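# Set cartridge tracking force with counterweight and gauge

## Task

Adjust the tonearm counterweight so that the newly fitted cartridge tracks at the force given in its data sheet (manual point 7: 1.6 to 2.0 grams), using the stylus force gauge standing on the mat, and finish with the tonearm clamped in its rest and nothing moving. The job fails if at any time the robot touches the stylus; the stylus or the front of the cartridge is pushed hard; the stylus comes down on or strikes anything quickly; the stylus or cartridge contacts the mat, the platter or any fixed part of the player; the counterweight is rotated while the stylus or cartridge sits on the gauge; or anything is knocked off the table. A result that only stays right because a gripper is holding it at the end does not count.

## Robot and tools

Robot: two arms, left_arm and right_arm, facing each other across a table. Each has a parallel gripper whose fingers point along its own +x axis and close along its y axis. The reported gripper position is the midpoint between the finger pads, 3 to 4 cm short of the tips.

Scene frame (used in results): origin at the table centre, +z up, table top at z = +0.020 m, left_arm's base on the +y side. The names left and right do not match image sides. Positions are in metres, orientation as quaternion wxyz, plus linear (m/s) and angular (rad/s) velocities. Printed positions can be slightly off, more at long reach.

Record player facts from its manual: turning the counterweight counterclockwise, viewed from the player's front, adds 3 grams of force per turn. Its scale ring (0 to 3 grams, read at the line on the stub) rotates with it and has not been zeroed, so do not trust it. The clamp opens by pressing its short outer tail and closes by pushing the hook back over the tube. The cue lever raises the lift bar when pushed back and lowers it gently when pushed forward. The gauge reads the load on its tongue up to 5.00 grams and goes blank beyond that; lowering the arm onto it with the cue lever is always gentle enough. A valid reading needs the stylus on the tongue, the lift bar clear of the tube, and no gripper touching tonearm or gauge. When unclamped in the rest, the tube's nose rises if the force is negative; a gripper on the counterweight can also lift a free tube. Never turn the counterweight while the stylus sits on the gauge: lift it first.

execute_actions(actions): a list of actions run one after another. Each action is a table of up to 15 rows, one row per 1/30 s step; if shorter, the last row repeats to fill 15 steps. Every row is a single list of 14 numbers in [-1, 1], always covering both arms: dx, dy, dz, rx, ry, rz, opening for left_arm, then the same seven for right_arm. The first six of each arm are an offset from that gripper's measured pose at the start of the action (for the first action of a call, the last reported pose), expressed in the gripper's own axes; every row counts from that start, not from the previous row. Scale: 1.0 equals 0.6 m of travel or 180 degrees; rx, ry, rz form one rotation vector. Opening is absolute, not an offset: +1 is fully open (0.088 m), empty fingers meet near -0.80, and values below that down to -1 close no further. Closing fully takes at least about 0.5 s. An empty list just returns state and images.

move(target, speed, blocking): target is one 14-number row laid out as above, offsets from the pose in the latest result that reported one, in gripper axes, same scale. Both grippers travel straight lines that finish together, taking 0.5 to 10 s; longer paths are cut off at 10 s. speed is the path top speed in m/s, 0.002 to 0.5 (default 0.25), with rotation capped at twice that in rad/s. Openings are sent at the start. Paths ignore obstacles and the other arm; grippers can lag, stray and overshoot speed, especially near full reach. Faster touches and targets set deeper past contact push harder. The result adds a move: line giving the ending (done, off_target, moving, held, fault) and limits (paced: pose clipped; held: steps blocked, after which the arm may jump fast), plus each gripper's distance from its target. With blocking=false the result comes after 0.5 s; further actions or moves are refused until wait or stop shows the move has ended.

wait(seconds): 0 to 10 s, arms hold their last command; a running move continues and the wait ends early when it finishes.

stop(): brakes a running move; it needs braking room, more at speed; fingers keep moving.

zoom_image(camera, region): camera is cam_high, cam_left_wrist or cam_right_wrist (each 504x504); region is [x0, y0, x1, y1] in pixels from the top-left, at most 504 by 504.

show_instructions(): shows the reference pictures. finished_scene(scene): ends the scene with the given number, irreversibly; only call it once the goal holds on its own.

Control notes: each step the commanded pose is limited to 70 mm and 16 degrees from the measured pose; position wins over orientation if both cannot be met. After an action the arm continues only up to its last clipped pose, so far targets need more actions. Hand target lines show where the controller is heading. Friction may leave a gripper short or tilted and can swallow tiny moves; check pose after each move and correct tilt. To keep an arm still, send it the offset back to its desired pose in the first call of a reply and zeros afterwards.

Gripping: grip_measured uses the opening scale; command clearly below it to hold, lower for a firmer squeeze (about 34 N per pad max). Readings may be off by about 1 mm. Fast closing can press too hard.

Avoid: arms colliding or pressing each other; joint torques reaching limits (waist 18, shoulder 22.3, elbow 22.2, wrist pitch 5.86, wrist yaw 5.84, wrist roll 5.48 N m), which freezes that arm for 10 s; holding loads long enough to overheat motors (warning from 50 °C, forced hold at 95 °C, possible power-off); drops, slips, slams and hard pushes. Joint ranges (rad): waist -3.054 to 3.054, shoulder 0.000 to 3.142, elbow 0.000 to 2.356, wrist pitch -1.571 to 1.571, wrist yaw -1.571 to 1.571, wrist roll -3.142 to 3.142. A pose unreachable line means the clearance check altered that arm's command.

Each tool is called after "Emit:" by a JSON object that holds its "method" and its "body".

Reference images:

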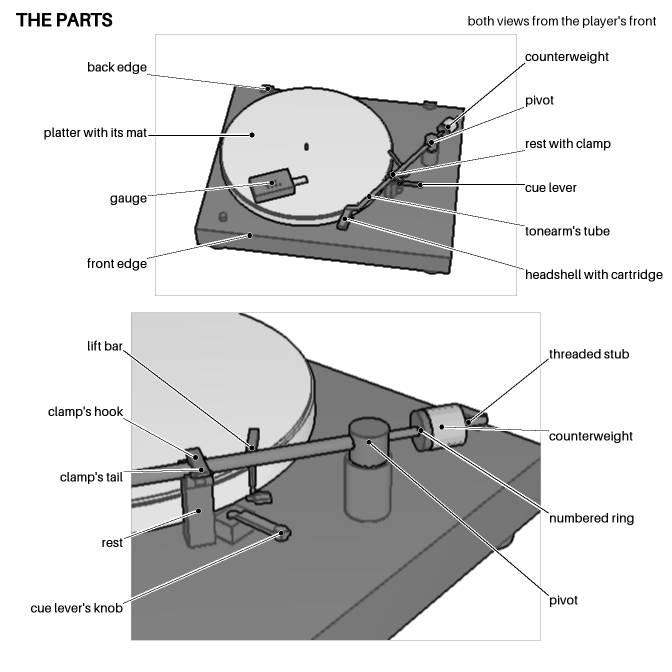

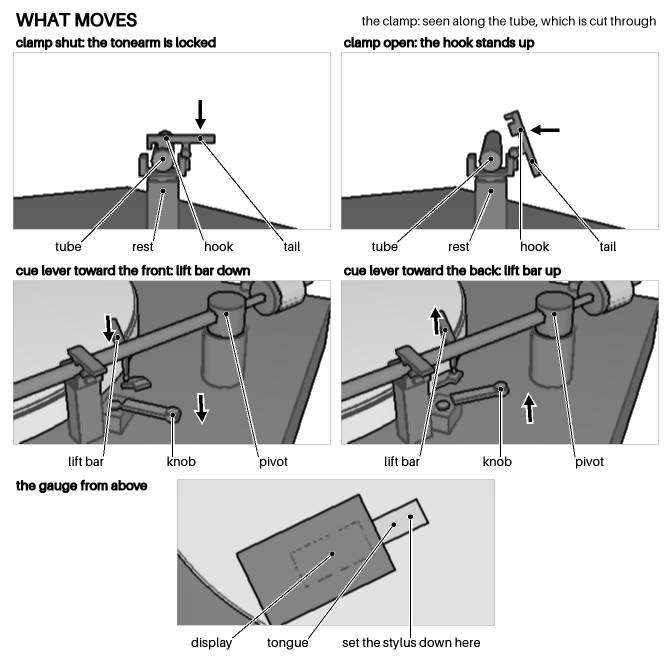

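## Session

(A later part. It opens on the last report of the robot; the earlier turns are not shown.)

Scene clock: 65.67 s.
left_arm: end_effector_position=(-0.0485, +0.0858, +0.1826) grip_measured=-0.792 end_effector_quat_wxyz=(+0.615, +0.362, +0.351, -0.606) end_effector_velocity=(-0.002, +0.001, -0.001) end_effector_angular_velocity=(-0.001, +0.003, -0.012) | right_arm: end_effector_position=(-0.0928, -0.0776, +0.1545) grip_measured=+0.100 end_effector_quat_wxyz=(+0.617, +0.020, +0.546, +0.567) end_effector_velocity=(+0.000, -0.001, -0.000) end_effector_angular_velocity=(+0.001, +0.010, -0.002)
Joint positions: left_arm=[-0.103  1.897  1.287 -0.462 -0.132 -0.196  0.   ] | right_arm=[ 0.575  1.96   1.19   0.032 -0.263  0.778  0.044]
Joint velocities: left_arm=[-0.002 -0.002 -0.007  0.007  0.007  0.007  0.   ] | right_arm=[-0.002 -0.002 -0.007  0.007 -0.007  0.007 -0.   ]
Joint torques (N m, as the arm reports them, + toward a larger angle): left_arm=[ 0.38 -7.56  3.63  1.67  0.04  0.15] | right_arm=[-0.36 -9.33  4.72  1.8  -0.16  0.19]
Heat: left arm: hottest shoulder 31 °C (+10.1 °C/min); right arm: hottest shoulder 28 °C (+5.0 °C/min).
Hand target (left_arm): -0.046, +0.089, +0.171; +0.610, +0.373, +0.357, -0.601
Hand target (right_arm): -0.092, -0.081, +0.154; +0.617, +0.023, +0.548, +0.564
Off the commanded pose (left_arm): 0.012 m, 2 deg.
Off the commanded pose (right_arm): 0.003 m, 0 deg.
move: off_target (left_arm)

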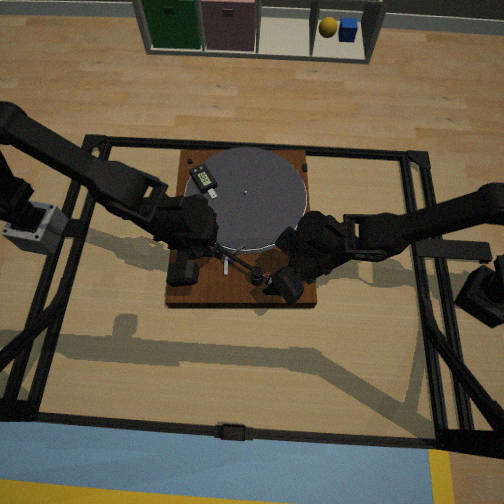

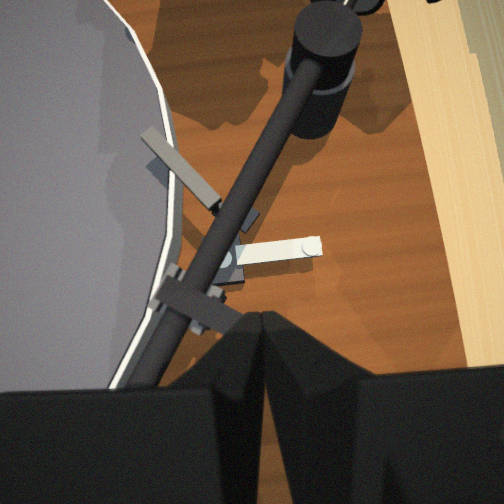

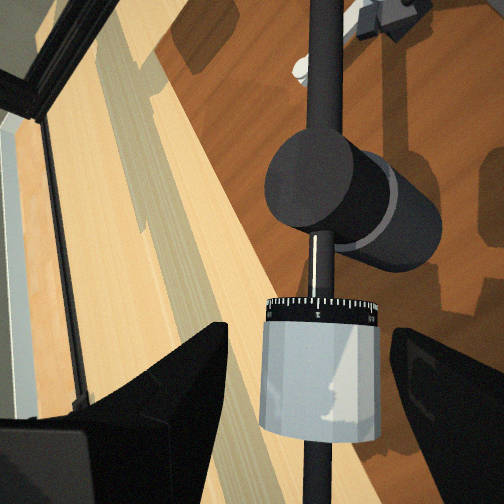

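On the tail; press harder.

Emit:
{"method": "move", "body": {"target": [0.024,0.004,-0.021,0,0.014,0,-0.85,0,0,0,0,0,0,0.1], "speed": 0.04}}

Emit:
{"method": "zoom_image", "body": {"camera": "cam_left_wrist", "region": [100, 200, 300, 400]}}

Scene clock: 66.97 s.
left_arm: end_effector_position=(-0.0489, +0.0859, +0.1809) grip_measured=-0.792 end_effector_quat_wxyz=(+0.612, +0.363, +0.354, -0.607) end_effector_velocity=(+0.003, +0.004, -0.004) end_effector_angular_velocity=(+0.024, -0.002, +0.025) | right_arm: end_effector_position=(-0.0927, -0.0776, +0.1546) grip_measured=+0.100 end_effector_quat_wxyz=(+0.617, +0.021, +0.546, +0.567) end_effector_velocity=(-0.004, -0.002, +0.000) end_effector_angular_velocity=(-0.008, +0.030, +0.020)
Joint positions: left_arm=[-0.101  1.901  1.287 -0.462 -0.124 -0.196  0.   ] | right_arm=[ 0.574  1.96   1.189  0.033 -0.263  0.778  0.044]
Joint velocities: left_arm=[ 0.002  0.002 -0.002 -0.022 -0.007 -0.022 -0.   ] | right_arm=[-0.002 -0.002 -0.002 -0.007 -0.037  0.007 -0.   ]
Joint torques (N m, as the arm reports them, + toward a larger angle): left_arm=[ 0.6  -6.13  3.53  1.68  0.09  0.04] | right_arm=[ 0.   -8.42  6.27  1.58 -0.08 -0.08]
Heat: left arm: hottest shoulder 31 °C (+10.0 °C/min); right arm: hottest shoulder 28 °C (+5.0 °C/min).
Hand target (left_arm): -0.046, +0.090, +0.164; +0.607, +0.376, +0.364, -0.598
Hand target (right_arm): -0.093, -0.078, +0.155; +0.617, +0.020, +0.546, +0.567
Off the commanded pose (left_arm): 0.018 m, 2 deg.
Off the commanded pose (right_arm): 0.000 m, 0 deg.
move: off_target (left_arm)

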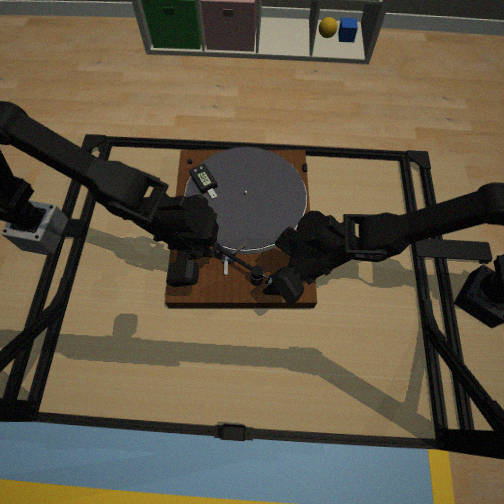

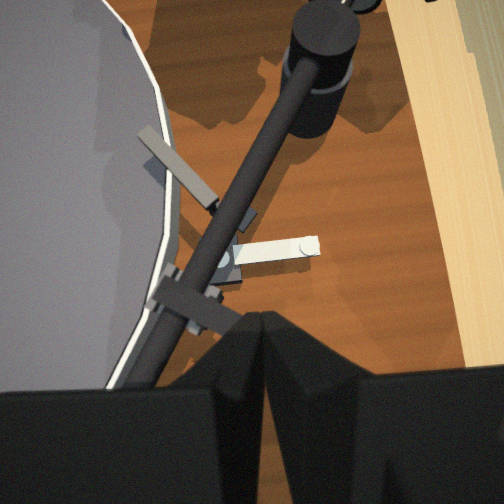

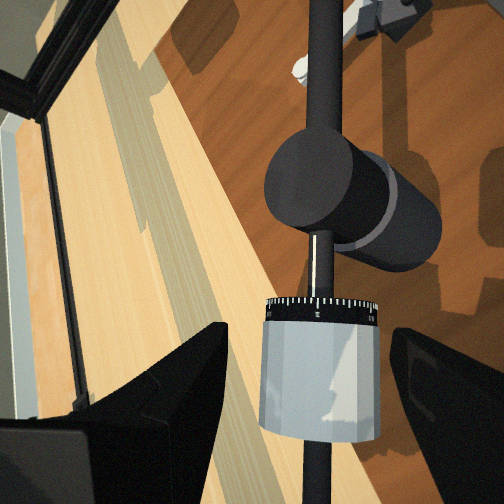

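Region (100, 200, 300, 400) of cam_left_wrist's 504x504 image, scaled by 2.520, with more detail than that image has.

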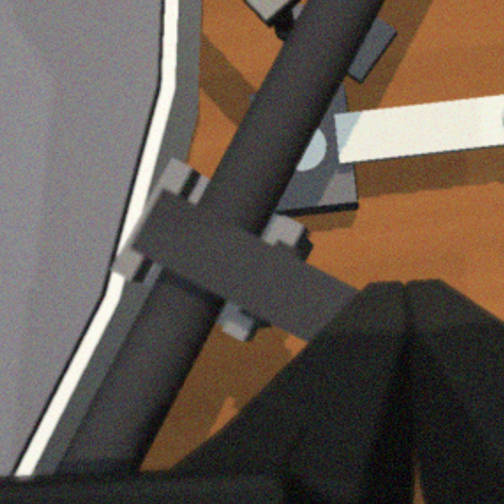

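Emit:
{"method": "move", "body": {"target": [0.04,0.008,-0.03,0,0.014,0,-0.85,0,0,0,0,0,0,0.1], "speed": 0.05}}

Scene clock: 69.73 s.
left_arm: end_effector_position=(-0.0517, +0.0853, +0.1665) grip_measured=-0.792 end_effector_quat_wxyz=(+0.604, +0.362, +0.360, -0.612) end_effector_velocity=(+0.000, +0.001, -0.001) end_effector_angular_velocity=(-0.004, -0.002, +0.007) | right_arm: end_effector_position=(-0.0927, -0.0776, +0.1546) grip_measured=+0.100 end_effector_quat_wxyz=(+0.617, +0.021, +0.546, +0.567) end_effector_velocity=(+0.002, -0.000, +0.001) end_effector_angular_velocity=(-0.001, -0.010, -0.003)
Joint positions: left_arm=[-0.099  1.928  1.266 -0.418 -0.1   -0.193  0.   ] | right_arm=[ 0.574  1.96   1.189  0.033 -0.263  0.778  0.044]
Joint velocities: left_arm=[-0.002 -0.002 -0.007  0.007 -0.007 -0.007 -0.   ] | right_arm=[-0.002 -0.002  0.002 -0.007  0.007 -0.007 -0.   ]
Joint torques (N m, as the arm reports them, + toward a larger angle): left_arm=[ 1.   -6.94  3.1   1.6  -0.47  0.15] | right_arm=[-0.03 -8.42  6.16  1.69 -0.09 -0.06]
Heat: left arm: hottest shoulder 31 °C (+9.0 °C/min); right arm: hottest shoulder 29 °C (+6.0 °C/min).
Hand target (left_arm): -0.044, +0.090, +0.152; +0.604, +0.376, +0.367, -0.599
Hand target (right_arm): -0.093, -0.078, +0.154; +0.617, +0.021, +0.546, +0.567
Off the commanded pose (left_arm): 0.018 m, 2 deg.
Off the commanded pose (right_arm): 0.000 m, 0 deg.
move: off_target (left_arm)

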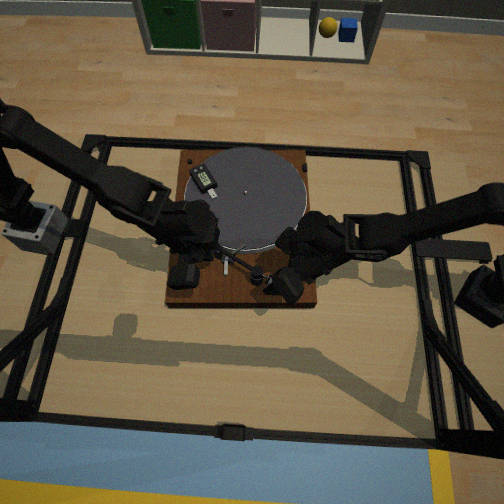

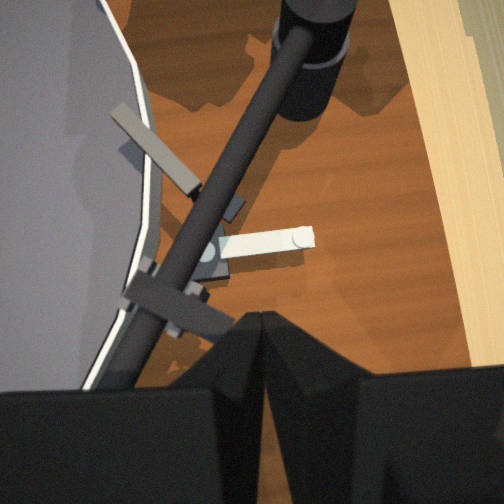

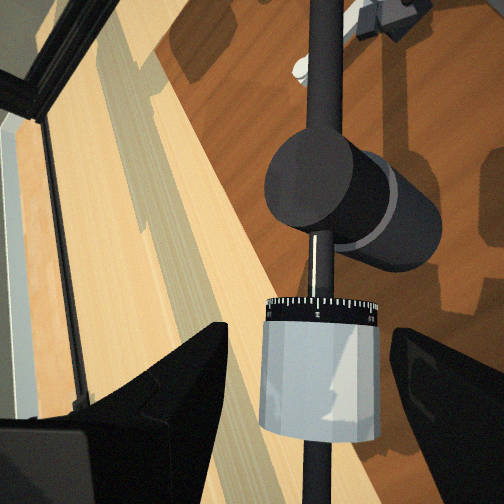

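Emit:
{"method": "move", "body": {"target": [-0.04,-0.016,0.018,0,0,0,-0.85,0,0,0,0,0,0,0.1], "speed": 0.1}}

Emit:
{"method": "move", "body": {"target": [0,0,0,0,0,0.14,-0.85,0,0,0,0,0,0,0.1], "speed": 0.4}}

Scene clock: 71.57 s.
left_arm: end_effector_position=(-0.0598, +0.0908, +0.1847) grip_measured=-0.792 end_effector_quat_wxyz=(+0.599, +0.369, +0.364, -0.610) end_effector_velocity=(+0.001, +0.002, -0.000) end_effector_angular_velocity=(+0.005, -0.012, -0.006) | right_arm: end_effector_position=(-0.0927, -0.0776, +0.1546) grip_measured=+0.100 end_effector_quat_wxyz=(+0.617, +0.021, +0.546, +0.567) end_effector_velocity=(+0.003, +0.000, +0.002) end_effector_angular_velocity=(+0.006, +0.010, -0.007)
Joint positions: left_arm=[-0.122  1.901  1.315 -0.516 -0.107 -0.21   0.   ] | right_arm=[ 0.574  1.96   1.189  0.033 -0.263  0.778  0.044]
Joint velocities: left_arm=[-0.002 -0.002 -0.002 -0.007 -0.007  0.007 -0.   ] | right_arm=[-0.007 -0.002 -0.002  0.007 -0.007  0.007 -0.   ]
Joint torques (N m, as the arm reports them, + toward a larger angle): left_arm=[ -0.19 -10.68   6.56   1.19  -0.29  -0.18] | right_arm=[-0.02 -8.42  6.18  1.69 -0.09 -0.06]
Heat: left arm: hottest shoulder 31 °C (+8.1 °C/min); right arm: hottest shoulder 29 °C (+6.1 °C/min).
Hand target (left_arm): -0.061, +0.088, +0.193; +0.604, +0.362, +0.360, -0.612
Hand target (right_arm): -0.093, -0.078, +0.155; +0.617, +0.021, +0.546, +0.567
Off the commanded pose (left_arm): 0.009 m, 1 deg.
Off the commanded pose (right_arm): 0.000 m, 0 deg.
move: off_target (left_arm)

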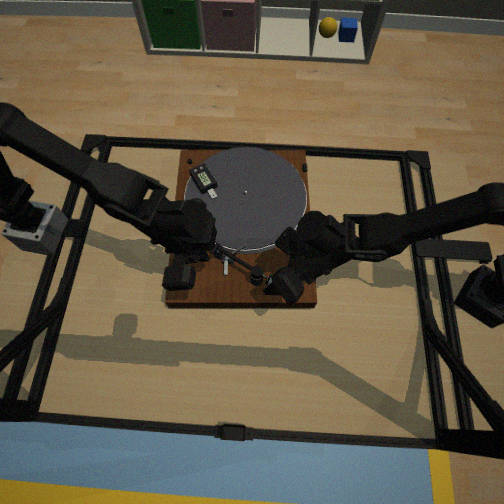

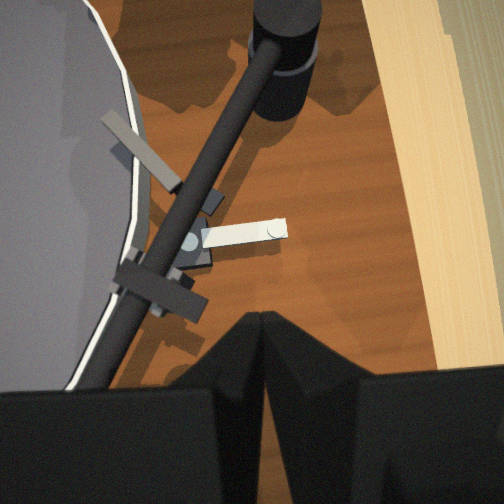

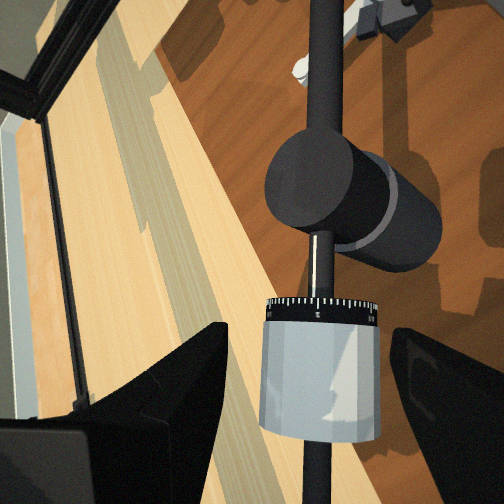

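Scene clock: 72.70 s.
left_arm: end_effector_position=(-0.0584, +0.0933, +0.1860) grip_measured=-0.792 end_effector_quat_wxyz=(+0.716, +0.440, +0.274, -0.467) end_effector_velocity=(+0.003, +0.002, +0.002) end_effector_angular_velocity=(+0.004, -0.023, +0.010) | right_arm: end_effector_position=(-0.0927, -0.0776, +0.1546) grip_measured=+0.100 end_effector_quat_wxyz=(+0.617, +0.021, +0.546, +0.567) end_effector_velocity=(-0.002, -0.004, -0.003) end_effector_angular_velocity=(-0.020, +0.000, +0.013)
Joint positions: left_arm=[-0.272  2.033  1.476 -0.734 -0.58  -0.406  0.   ] | right_arm=[ 0.574  1.96   1.189  0.033 -0.263  0.778  0.044]
Joint velocities: left_arm=[-0.002  0.002  0.007 -0.022 -0.022 -0.007 -0.   ] | right_arm=[ 0.002 -0.002 -0.002 -0.022 -0.007 -0.007 -0.   ]
Joint torques (N m, as the arm reports them, + toward a larger angle): left_arm=[-0.18 -8.81  6.42  0.8  -0.65 -0.23] | right_arm=[-0.01 -8.43  6.16  1.69 -0.09 -0.06]
Heat: left arm: hottest shoulder 31 °C (+8.1 °C/min); right arm: hottest shoulder 29 °C (+6.0 °C/min).
Hand target (left_arm): -0.060, +0.091, +0.185; +0.718, +0.439, +0.273, -0.465
Hand target (right_arm): -0.093, -0.078, +0.155; +0.617, +0.021, +0.546, +0.567
Off the commanded pose (left_arm): 0.003 m, 0 deg.
Off the commanded pose (right_arm): 0.000 m, 0 deg.
move: done

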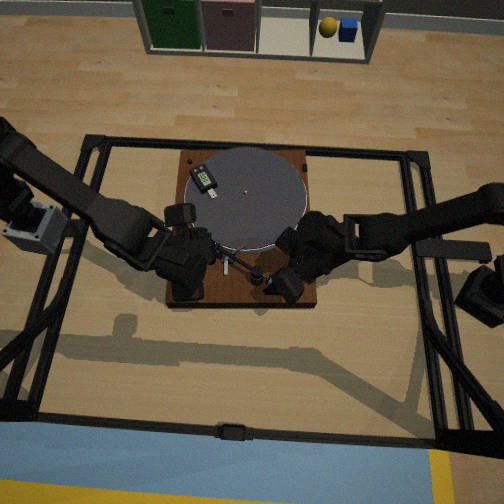

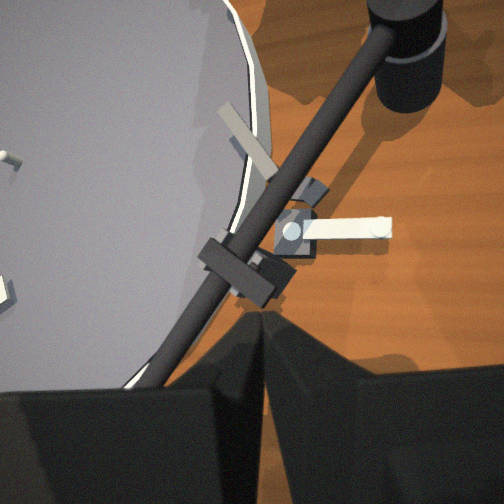

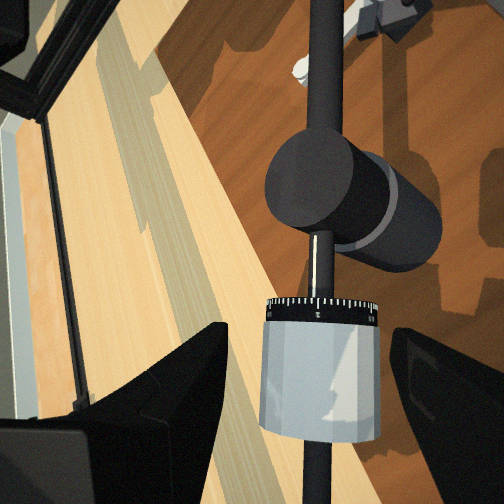

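Emit:
{"method": "move", "body": {"target": [0.006,-0.001,0.014,0,0,0,-0.85,0,0,0,0,0,0,0.1], "speed": 0.1}}

Scene clock: 73.80 s.
left_arm: end_effector_position=(-0.0571, +0.0871, +0.1878) grip_measured=-0.792 end_effector_quat_wxyz=(+0.718, +0.439, +0.274, -0.466) end_effector_velocity=(-0.002, +0.000, -0.002) end_effector_angular_velocity=(+0.006, +0.007, +0.001) | right_arm: end_effector_position=(-0.0927, -0.0776, +0.1546) grip_measured=+0.100 end_effector_quat_wxyz=(+0.617, +0.021, +0.546, +0.567) end_effector_velocity=(+0.000, -0.003, -0.001) end_effector_angular_velocity=(-0.015, +0.000, +0.008)
Joint positions: left_arm=[-0.264  2.048  1.504 -0.741 -0.581 -0.4    0.   ] | right_arm=[ 0.574  1.96   1.189  0.033 -0.263  0.778  0.044]
Joint velocities: left_arm=[-0.002  0.007  0.007 -0.007  0.007 -0.007  0.   ] | right_arm=[-0.002 -0.002  0.002 -0.022 -0.007 -0.007  0.   ]
Joint torques (N m, as the arm reports them, + toward a larger angle): left_arm=[ 0.23 -9.13  6.41  0.81 -0.26  0.13] | right_arm=[-0.02 -8.42  6.16  1.69 -0.1  -0.06]
Heat: left arm: hottest shoulder 31 °C (+8.0 °C/min); right arm: hottest shoulder 29 °C (+5.0 °C/min).
Hand target (left_arm): -0.058, +0.084, +0.187; +0.716, +0.440, +0.274, -0.467
Hand target (right_arm): -0.093, -0.078, +0.155; +0.617, +0.021, +0.546, +0.567
Off the commanded pose (left_arm): 0.003 m, 0 deg.
Off the commanded pose (right_arm): 0.000 m, 0 deg.
move: done

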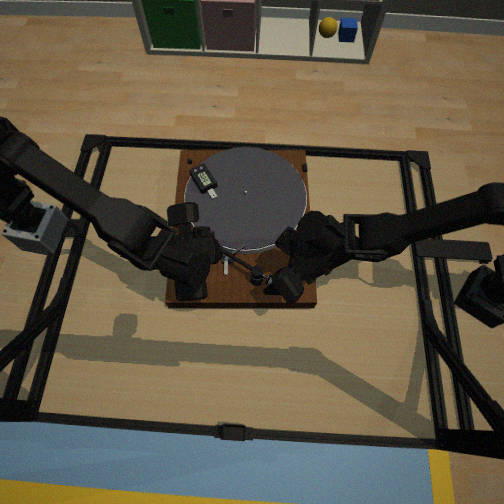

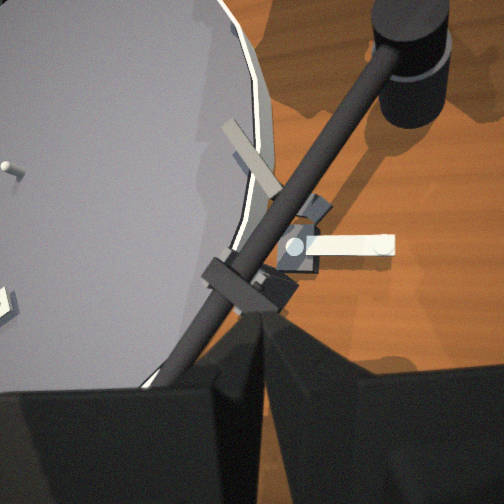

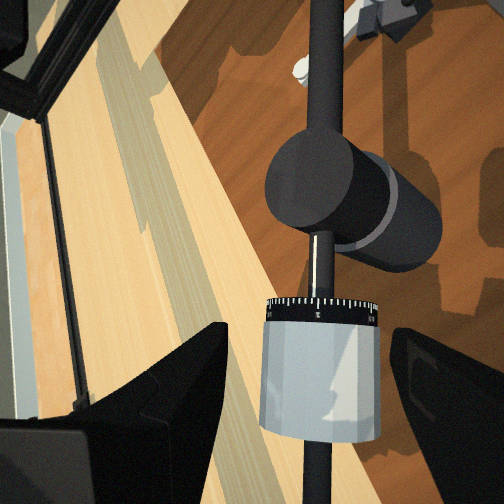

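Straight down 30 mm commanded.

Emit:
{"method": "move", "body": {"target": [0.04,-0.017,-0.023,0,0.008,0,-0.85,0,0,0,0,0,0,0.1], "speed": 0.05}}

Scene clock: 75.27 s.
left_arm: end_effector_position=(-0.0596, +0.0845, +0.1678) grip_measured=-0.792 end_effector_quat_wxyz=(+0.717, +0.438, +0.277, -0.467) end_effector_velocity=(+0.001, +0.003, -0.003) end_effector_angular_velocity=(+0.004, -0.004, +0.017) | right_arm: end_effector_position=(-0.0927, -0.0776, +0.1546) grip_measured=+0.100 end_effector_quat_wxyz=(+0.617, +0.021, +0.546, +0.567) end_effector_velocity=(-0.002, -0.002, -0.000) end_effector_angular_velocity=(-0.002, -0.001, +0.028)
Joint positions: left_arm=[-0.265  2.085  1.48  -0.681 -0.574 -0.405  0.   ] | right_arm=[ 0.574  1.96   1.189  0.033 -0.263  0.778  0.044]
Joint velocities: left_arm=[-0.002  0.002 -0.007 -0.007 -0.007 -0.022 -0.   ] | right_arm=[-0.002 -0.002 -0.002 -0.007 -0.022 -0.022 -0.001]
Joint torques (N m, as the arm reports them, + toward a larger angle): left_arm=[ 0.45 -8.98  3.53  1.22 -0.24 -0.18] | right_arm=[-0.02 -8.42  6.17  1.68 -0.09 -0.06]
Heat: left arm: hottest shoulder 31 °C (+7.1 °C/min); right arm: hottest shoulder 29 °C (+5.1 °C/min).
Hand target (left_arm): -0.056, +0.087, +0.158; +0.714, +0.445, +0.283, -0.460
Hand target (right_arm): -0.093, -0.078, +0.155; +0.617, +0.021, +0.546, +0.567
Off the commanded pose (left_arm): 0.010 m, 1 deg.
Off the commanded pose (right_arm): 0.000 m, 0 deg.
move: off_target (left_arm)

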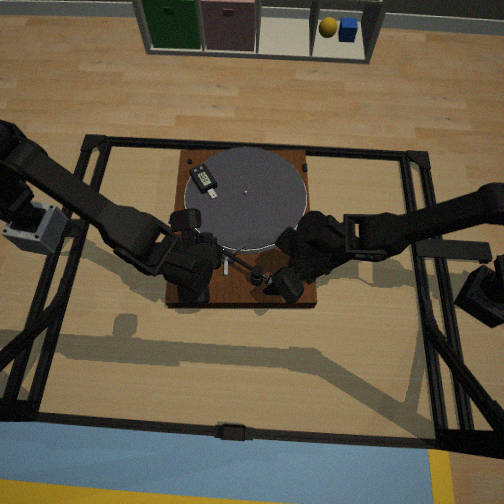

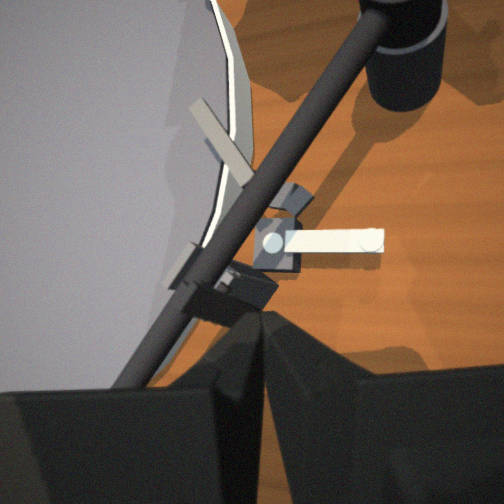

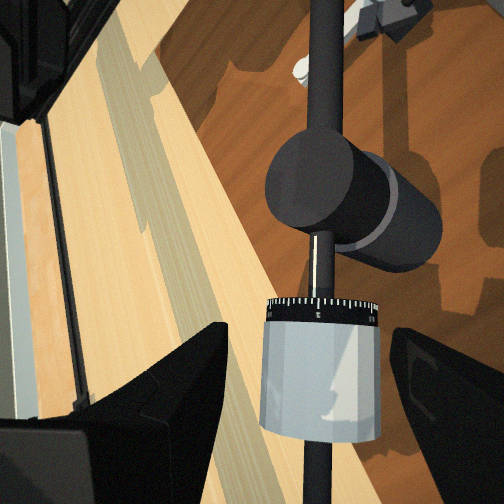

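Emit:
{"method": "move", "body": {"target": [-0.07,0,0,0,0,0,-0.85,0,0,0,0,0,0,0.1], "speed": 0.15}}

Emit:
{"method": "move", "body": {"target": [0.03,0.108,0.013,0.17,0.062,-0.184,-0.42,0,0,0,0,0,0,0.1], "speed": 0.45}}

Scene clock: 78.47 s.
left_arm: end_effector_position=(-0.0750, +0.1050, +0.1940) grip_measured=-0.792 end_effector_quat_wxyz=(+0.712, +0.447, +0.279, -0.464) end_effector_velocity=(+0.002, +0.001, +0.004) end_effector_angular_velocity=(-0.016, -0.011, +0.020) | right_arm: end_effector_position=(-0.0927, -0.0775, +0.1549) grip_measured=+0.100 end_effector_quat_wxyz=(+0.617, +0.021, +0.545, +0.567) end_effector_velocity=(+0.000, -0.002, +0.002) end_effector_angular_velocity=(-0.004, +0.010, -0.002)
Joint positions: left_arm=[-0.32   2.027  1.51  -0.823 -0.584 -0.465  0.   ] | right_arm=[ 0.574  1.959  1.189  0.033 -0.263  0.778  0.044]
Joint velocities: left_arm=[-0.002 -0.007 -0.002 -0.007 -0.022 -0.022 -0.   ] | right_arm=[-0.002 -0.007 -0.002 -0.007 -0.007  0.007 -0.   ]
Joint torques (N m, as the arm reports them, + toward a larger angle): left_arm=[ -0.18 -11.46   6.23   0.72  -0.64  -0.21] | right_arm=[-0.03 -8.41  6.16  1.68 -0.09 -0.06]
Heat: left arm: hottest shoulder 31 °C (+6.1 °C/min); right arm: hottest shoulder 29 °C (+5.1 °C/min).
Hand target (left_arm): -0.076, +0.103, +0.202; +0.717, +0.438, +0.277, -0.467
Hand target (right_arm): -0.093, -0.078, +0.155; +0.617, +0.021, +0.545, +0.567
Off the commanded pose (left_arm): 0.008 m, 1 deg.
Off the commanded pose (right_arm): 0.000 m, 0 deg.
move: done

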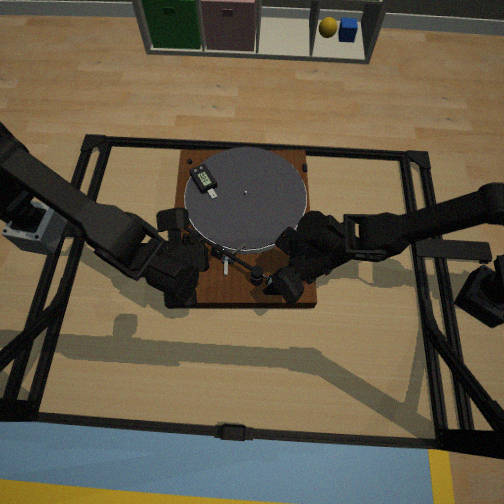

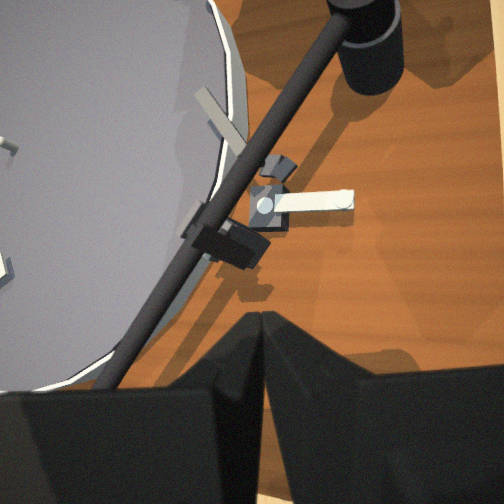

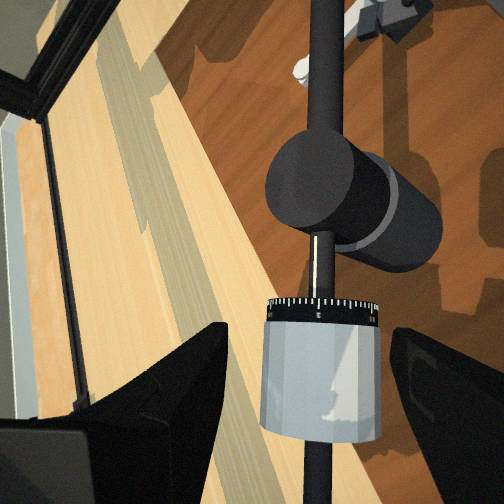

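Scene clock: 79.97 s.
left_arm: end_effector_position=(-0.0085, +0.1042, +0.2073) grip_measured=-0.420 end_effector_quat_wxyz=(+0.383, +0.562, +0.331, -0.654) end_effector_velocity=(-0.002, +0.004, +0.005) end_effector_angular_velocity=(+0.018, +0.007, +0.004) | right_arm: end_effector_position=(-0.0927, -0.0775, +0.1549) grip_measured=+0.100 end_effector_quat_wxyz=(+0.617, +0.021, +0.545, +0.567) end_effector_velocity=(+0.000, -0.004, -0.005) end_effector_angular_velocity=(-0.025, +0.000, +0.008)
Joint positions: left_arm=[ 0.05   2.041  1.697 -1.092  0.064  0.426  0.018] | right_arm=[ 0.574  1.959  1.189  0.033 -0.263  0.778  0.044]
Joint velocities: left_arm=[-0.002 -0.002  0.017 -0.037  0.007 -0.007  0.   ] | right_arm=[-0.002  0.002 -0.002 -0.022 -0.007 -0.007 -0.001]
Joint torques (N m, as the arm reports them, + toward a larger angle): left_arm=[ 0.17 -8.97  6.41  0.57  0.26  0.14] | right_arm=[-0.03 -8.42  6.17  1.68 -0.09 -0.06]
Heat: left arm: hottest shoulder 31 °C (+6.0 °C/min); right arm: hottest shoulder 29 °C (+5.0 °C/min).
Hand target (left_arm): -0.009, +0.102, +0.206; +0.380, +0.562, +0.331, -0.656
Hand target (right_arm): -0.093, -0.077, +0.155; +0.617, +0.021, +0.545, +0.567
Off the commanded pose (left_arm): 0.003 m, 0 deg.
Off the commanded pose (right_arm): 0.000 m, 0 deg.
move: done

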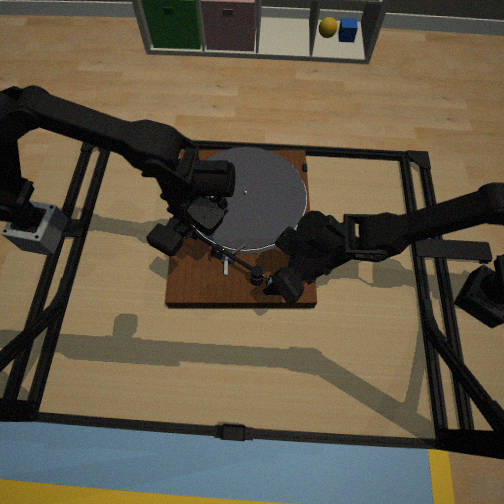

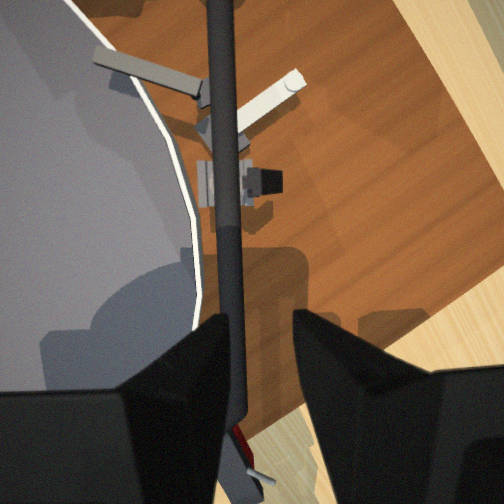

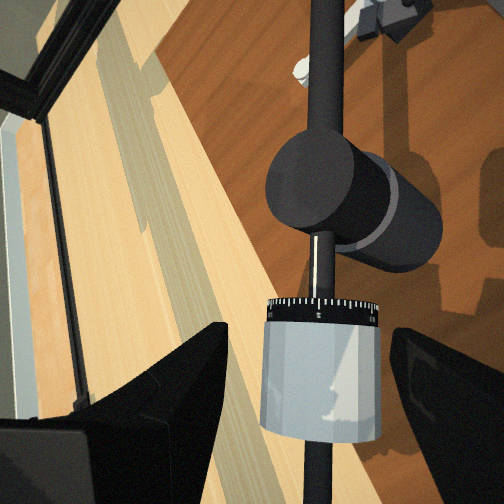

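Emit:
{"method": "execute_actions", "body": {"actions": [[[0.005,0.008,0.005,0,0,0,-0.42,0,0,0,0,0,0,0.1],[0.01,0.017,0.01,0,0,0,-0.42,0,0,0,0,0,0,0.1],[0.02,0.018,0.01,0,0,0,-0.42,0,0,0,0,0,0,0.1],[0.03,0.018,0.01,0,0,0,-0.42,0,0,0,0,0,0,0.1]]]}}

Scene clock: 81.07 s.
left_arm: end_effector_position=(-0.0039, +0.0935, +0.1921) grip_measured=-0.420 end_effector_quat_wxyz=(+0.384, +0.562, +0.332, -0.653) end_effector_velocity=(-0.004, -0.001, +0.001) end_effector_angular_velocity=(-0.005, +0.011, +0.013) | right_arm: end_effector_position=(-0.0927, -0.0775, +0.1549) grip_measured=+0.100 end_effector_quat_wxyz=(+0.617, +0.021, +0.545, +0.567) end_effector_velocity=(-0.002, -0.002, +0.002) end_effector_angular_velocity=(-0.000, +0.010, +0.019)
Joint positions: left_arm=[ 0.063  2.092  1.712 -1.058  0.065  0.435  0.018] | right_arm=[ 0.574  1.959  1.189  0.033 -0.263  0.778  0.044]
Joint velocities: left_arm=[-0.007 -0.002 -0.002  0.007  0.007 -0.022  0.   ] | right_arm=[-0.002 -0.007 -0.002 -0.007 -0.022 -0.007 -0.   ]
Joint torques (N m, as the arm reports them, + toward a larger angle): left_arm=[ 0.13 -9.84  5.61  0.92  0.13  0.17] | right_arm=[-0.03 -8.43  6.17  1.68 -0.09 -0.06]
Heat: left arm: hottest shoulder 31 °C (+6.0 °C/min); right arm: hottest shoulder 29 °C (+5.0 °C/min).
Hand target (left_arm): -0.004, +0.091, +0.191; +0.383, +0.562, +0.331, -0.654
Hand target (right_arm): -0.093, -0.077, +0.155; +0.617, +0.021, +0.545, +0.567
Off the commanded pose (left_arm): 0.003 m, 0 deg.
Off the commanded pose (right_arm): 0.000 m, 0 deg.

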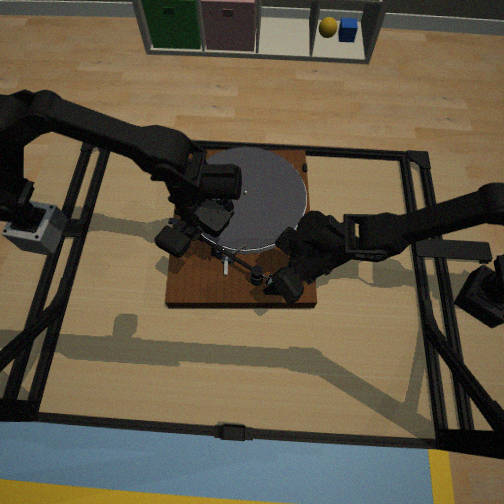

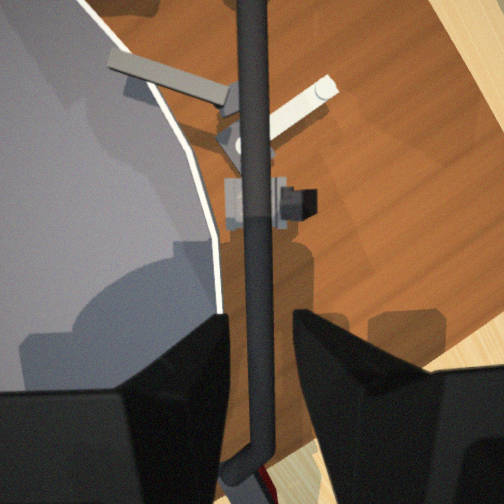

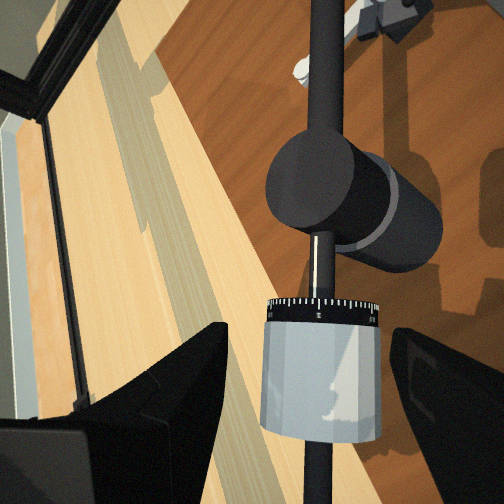

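Emit:
{"method": "execute_actions", "body": {"actions": [[[0.01,0,-0.002,0,0,0,-0.42,0,0,0,0,0,0,0.0],[0.02,0,-0.004,0,0,0,-0.42,0,0,0,0,0,0,0],[0.03,-0.001,-0.006,0,0,0,-0.42,0,0,0,0,0,0,0],[0.04,-0.001,-0.008,0,0,0,-0.42,0,0,0,0,0,0,0]],[[0,0,0,0,0,0,-0.55,0,0,0,0,0,0,-0.15],[0,0,0,0,0,0,-0.6,0,0,0,0,0,0,-0.2],[0,0,0,0,0,0,-0.62,0,0,0,0,0,0,-0.22],[0,0,0,0,0,0,-0.65,0,0,0,0,0,0,-0.25],[0,0,0,0,0,0,-0.72,0,0,0,0,0,0,-0.3],[0,0,0,0,0,0,-0.72,0,0,0,0,0,0,-0.4]]]}}

Scene clock: 82.90 s.
left_arm: end_effector_position=(-0.0041, +0.0921, +0.1735) grip_measured=-0.617 end_effector_quat_wxyz=(+0.387, +0.559, +0.327, -0.656) end_effector_velocity=(-0.000, -0.001, +0.000) end_effector_angular_velocity=(-0.007, -0.006, +0.006) | right_arm: end_effector_position=(-0.0927, -0.0774, +0.1550) grip_measured=-0.278 end_effector_quat_wxyz=(+0.617, +0.021, +0.545, +0.567) end_effector_velocity=(-0.000, -0.002, -0.001) end_effector_angular_velocity=(-0.002, -0.021, +0.011)
Joint positions: left_arm=[ 0.063  2.099  1.645 -0.97   0.065  0.436  0.009] | right_arm=[ 0.574  1.959  1.189  0.033 -0.263  0.778  0.025]
Joint velocities: left_arm=[-0.002 -0.002 -0.002  0.007 -0.007 -0.007 -0.   ] | right_arm=[ 0.002 -0.002 -0.002 -0.007  0.007 -0.022 -0.   ]
Joint torques (N m, as the arm reports them, + toward a larger angle): left_arm=[  0.03 -10.86   4.84   0.8    0.08  -0.06] | right_arm=[-0.01 -8.42  6.17  1.66 -0.09 -0.06]
Heat: left arm: hottest shoulder 31 °C (+5.0 °C/min); right arm: hottest shoulder 29 °C (+5.0 °C/min).
Hand target (left_arm): -0.004, +0.092, +0.173; +0.388, +0.559, +0.328, -0.656
Hand target (right_arm): -0.093, -0.077, +0.155; +0.617, +0.021, +0.545, +0.567
Off the commanded pose (left_arm): 0.000 m, 0 deg.
Off the commanded pose (right_arm): 0.000 m, 0 deg.

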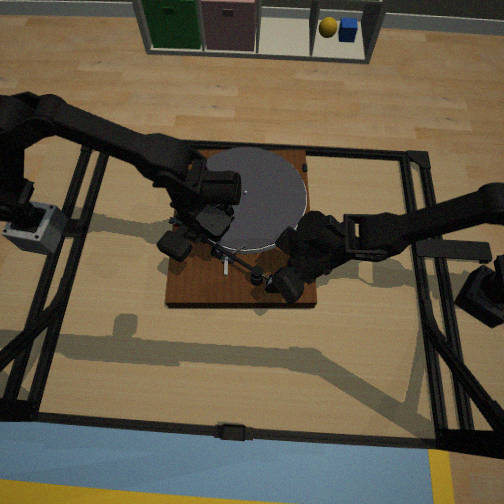

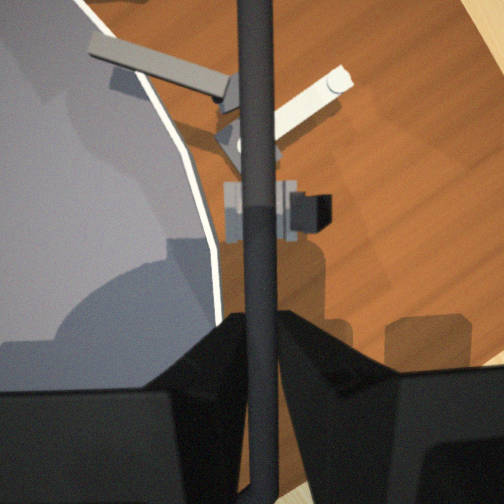

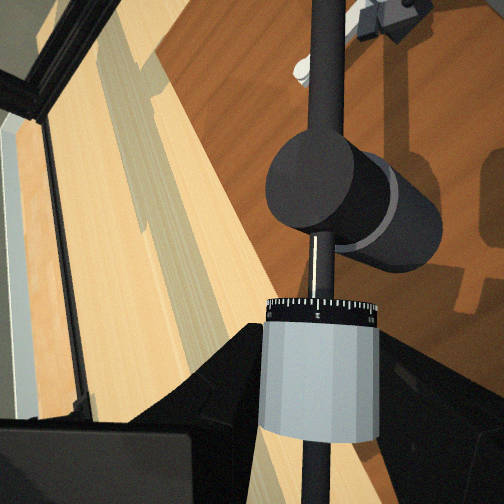

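Emit:
{"method": "move", "body": {"target": [0,0,0,0,0,0,-0.72,0.010,0.025,-0.007,-0.206,0,-0.343,-0.4], "speed": 0.5}}

Emit:
{"method": "move", "body": {"target": [0,0,0,0,0,0,-0.45,0.015,-0.019,-0.011,0.206,0,0.343,0.05], "speed": 0.5}}

Scene clock: 85.37 s.
left_arm: end_effector_position=(-0.0062, +0.0932, +0.1733) grip_measured=-0.618 end_effector_quat_wxyz=(+0.384, +0.560, +0.328, -0.657) end_effector_velocity=(+0.000, +0.002, +0.000) end_effector_angular_velocity=(+0.008, -0.005, +0.020) | right_arm: end_effector_position=(-0.1049, -0.0724, +0.1597) grip_measured=-0.277 end_effector_quat_wxyz=(+0.788, -0.447, +0.284, +0.313) end_effector_velocity=(+0.000, -0.000, +0.000) end_effector_angular_velocity=(-0.033, -0.003, +0.014)
Joint positions: left_arm=[ 0.059  2.099  1.645 -0.974  0.067  0.436  0.009] | right_arm=[ 0.883  2.47   2.194 -1.22   0.753  0.586  0.025]
Joint velocities: left_arm=[-0.002 -0.002 -0.002 -0.007 -0.007 -0.022 -0.   ] | right_arm=[-0.002  0.017  0.037 -0.037 -0.007 -0.022 -0.   ]
Joint torques (N m, as the arm reports them, + toward a larger angle): left_arm=[  0.36 -10.83   4.82   1.09  -0.04  -0.02] | right_arm=[ 0.43 -9.91  7.62  0.44  0.75  0.06]
Heat: left arm: hottest shoulder 32 °C (+5.1 °C/min); right arm: hottest shoulder 29 °C (+5.1 °C/min).
Hand target (left_arm): -0.004, +0.092, +0.173; +0.387, +0.560, +0.327, -0.656
Hand target (right_arm): -0.107, -0.070, +0.160; +0.791, -0.445, +0.279, +0.313
Off the commanded pose (left_arm): 0.002 m, 0 deg.
Off the commanded pose (right_arm): 0.003 m, 1 deg.
move: done

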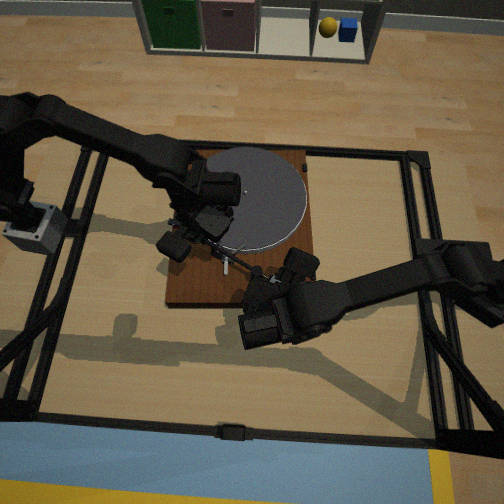

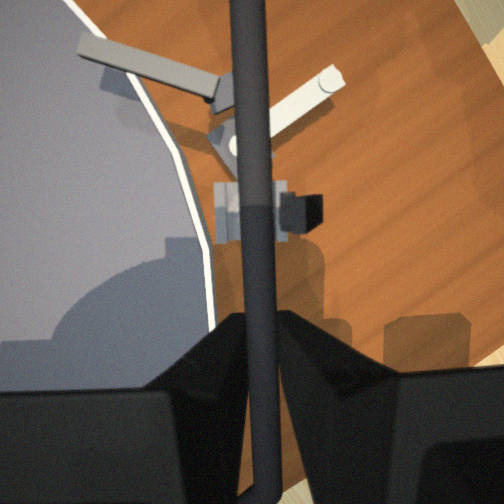

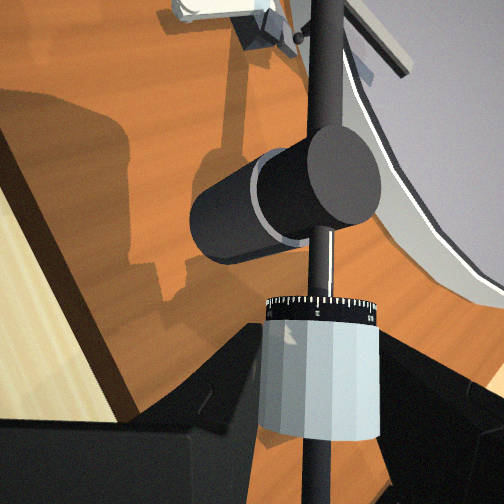

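Scene clock: 87.27 s.
left_arm: end_effector_position=(-0.0062, +0.0931, +0.1733) grip_measured=-0.450 end_effector_quat_wxyz=(+0.384, +0.560, +0.327, -0.657) end_effector_velocity=(-0.000, -0.001, +0.000) end_effector_angular_velocity=(-0.007, -0.006, +0.006) | right_arm: end_effector_position=(-0.0933, -0.0784, +0.1554) grip_measured=+0.050 end_effector_quat_wxyz=(+0.615, +0.018, +0.547, +0.567) end_effector_velocity=(-0.002, +0.001, +0.002) end_effector_angular_velocity=(+0.019, +0.009, +0.019)
Joint positions: left_arm=[ 0.059  2.099  1.645 -0.973  0.067  0.436  0.017] | right_arm=[ 0.574  1.957  1.193  0.02  -0.268  0.775  0.041]
Joint velocities: left_arm=[-0.002 -0.002 -0.002  0.007 -0.007 -0.007 -0.   ] | right_arm=[-0.002 -0.002 -0.007  0.022 -0.022 -0.007 -0.   ]
Joint torques (N m, as the arm reports them, + toward a larger angle): left_arm=[  0.01 -10.82   4.86   0.76   0.07  -0.01] | right_arm=[-0.22 -9.28  4.53  1.8  -0.18  0.15]
Heat: left arm: hottest shoulder 32 °C (+5.1 °C/min); right arm: hottest shoulder 30 °C (+6.1 °C/min).
Hand target (left_arm): -0.006, +0.093, +0.173; +0.384, +0.560, +0.328, -0.657
Hand target (right_arm): -0.092, -0.081, +0.155; +0.615, +0.020, +0.550, +0.565
Off the commanded pose (left_arm): 0.000 m, 0 deg.
Off the commanded pose (right_arm): 0.003 m, 0 deg.
move: done

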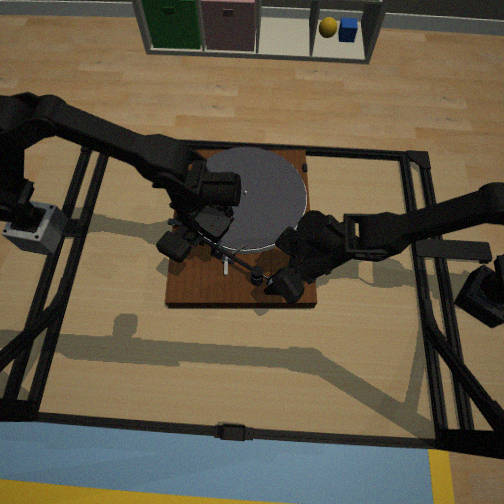

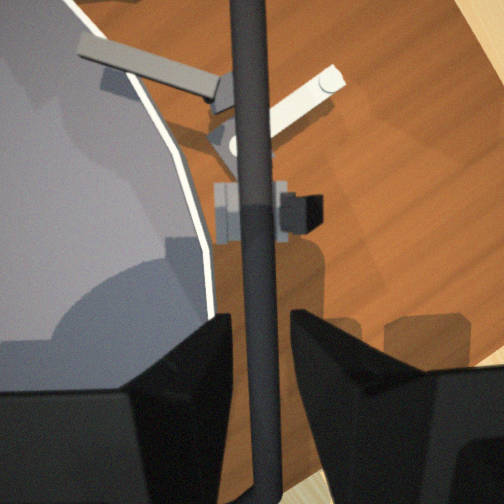

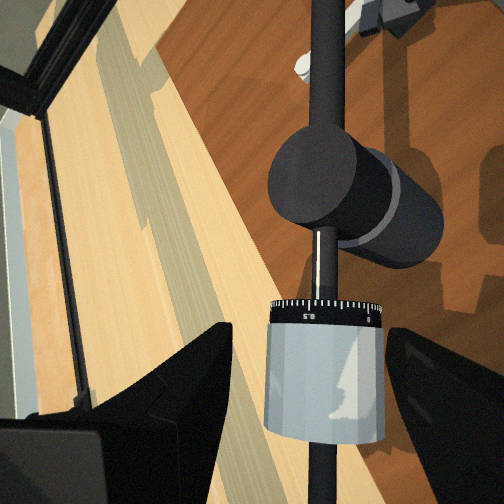

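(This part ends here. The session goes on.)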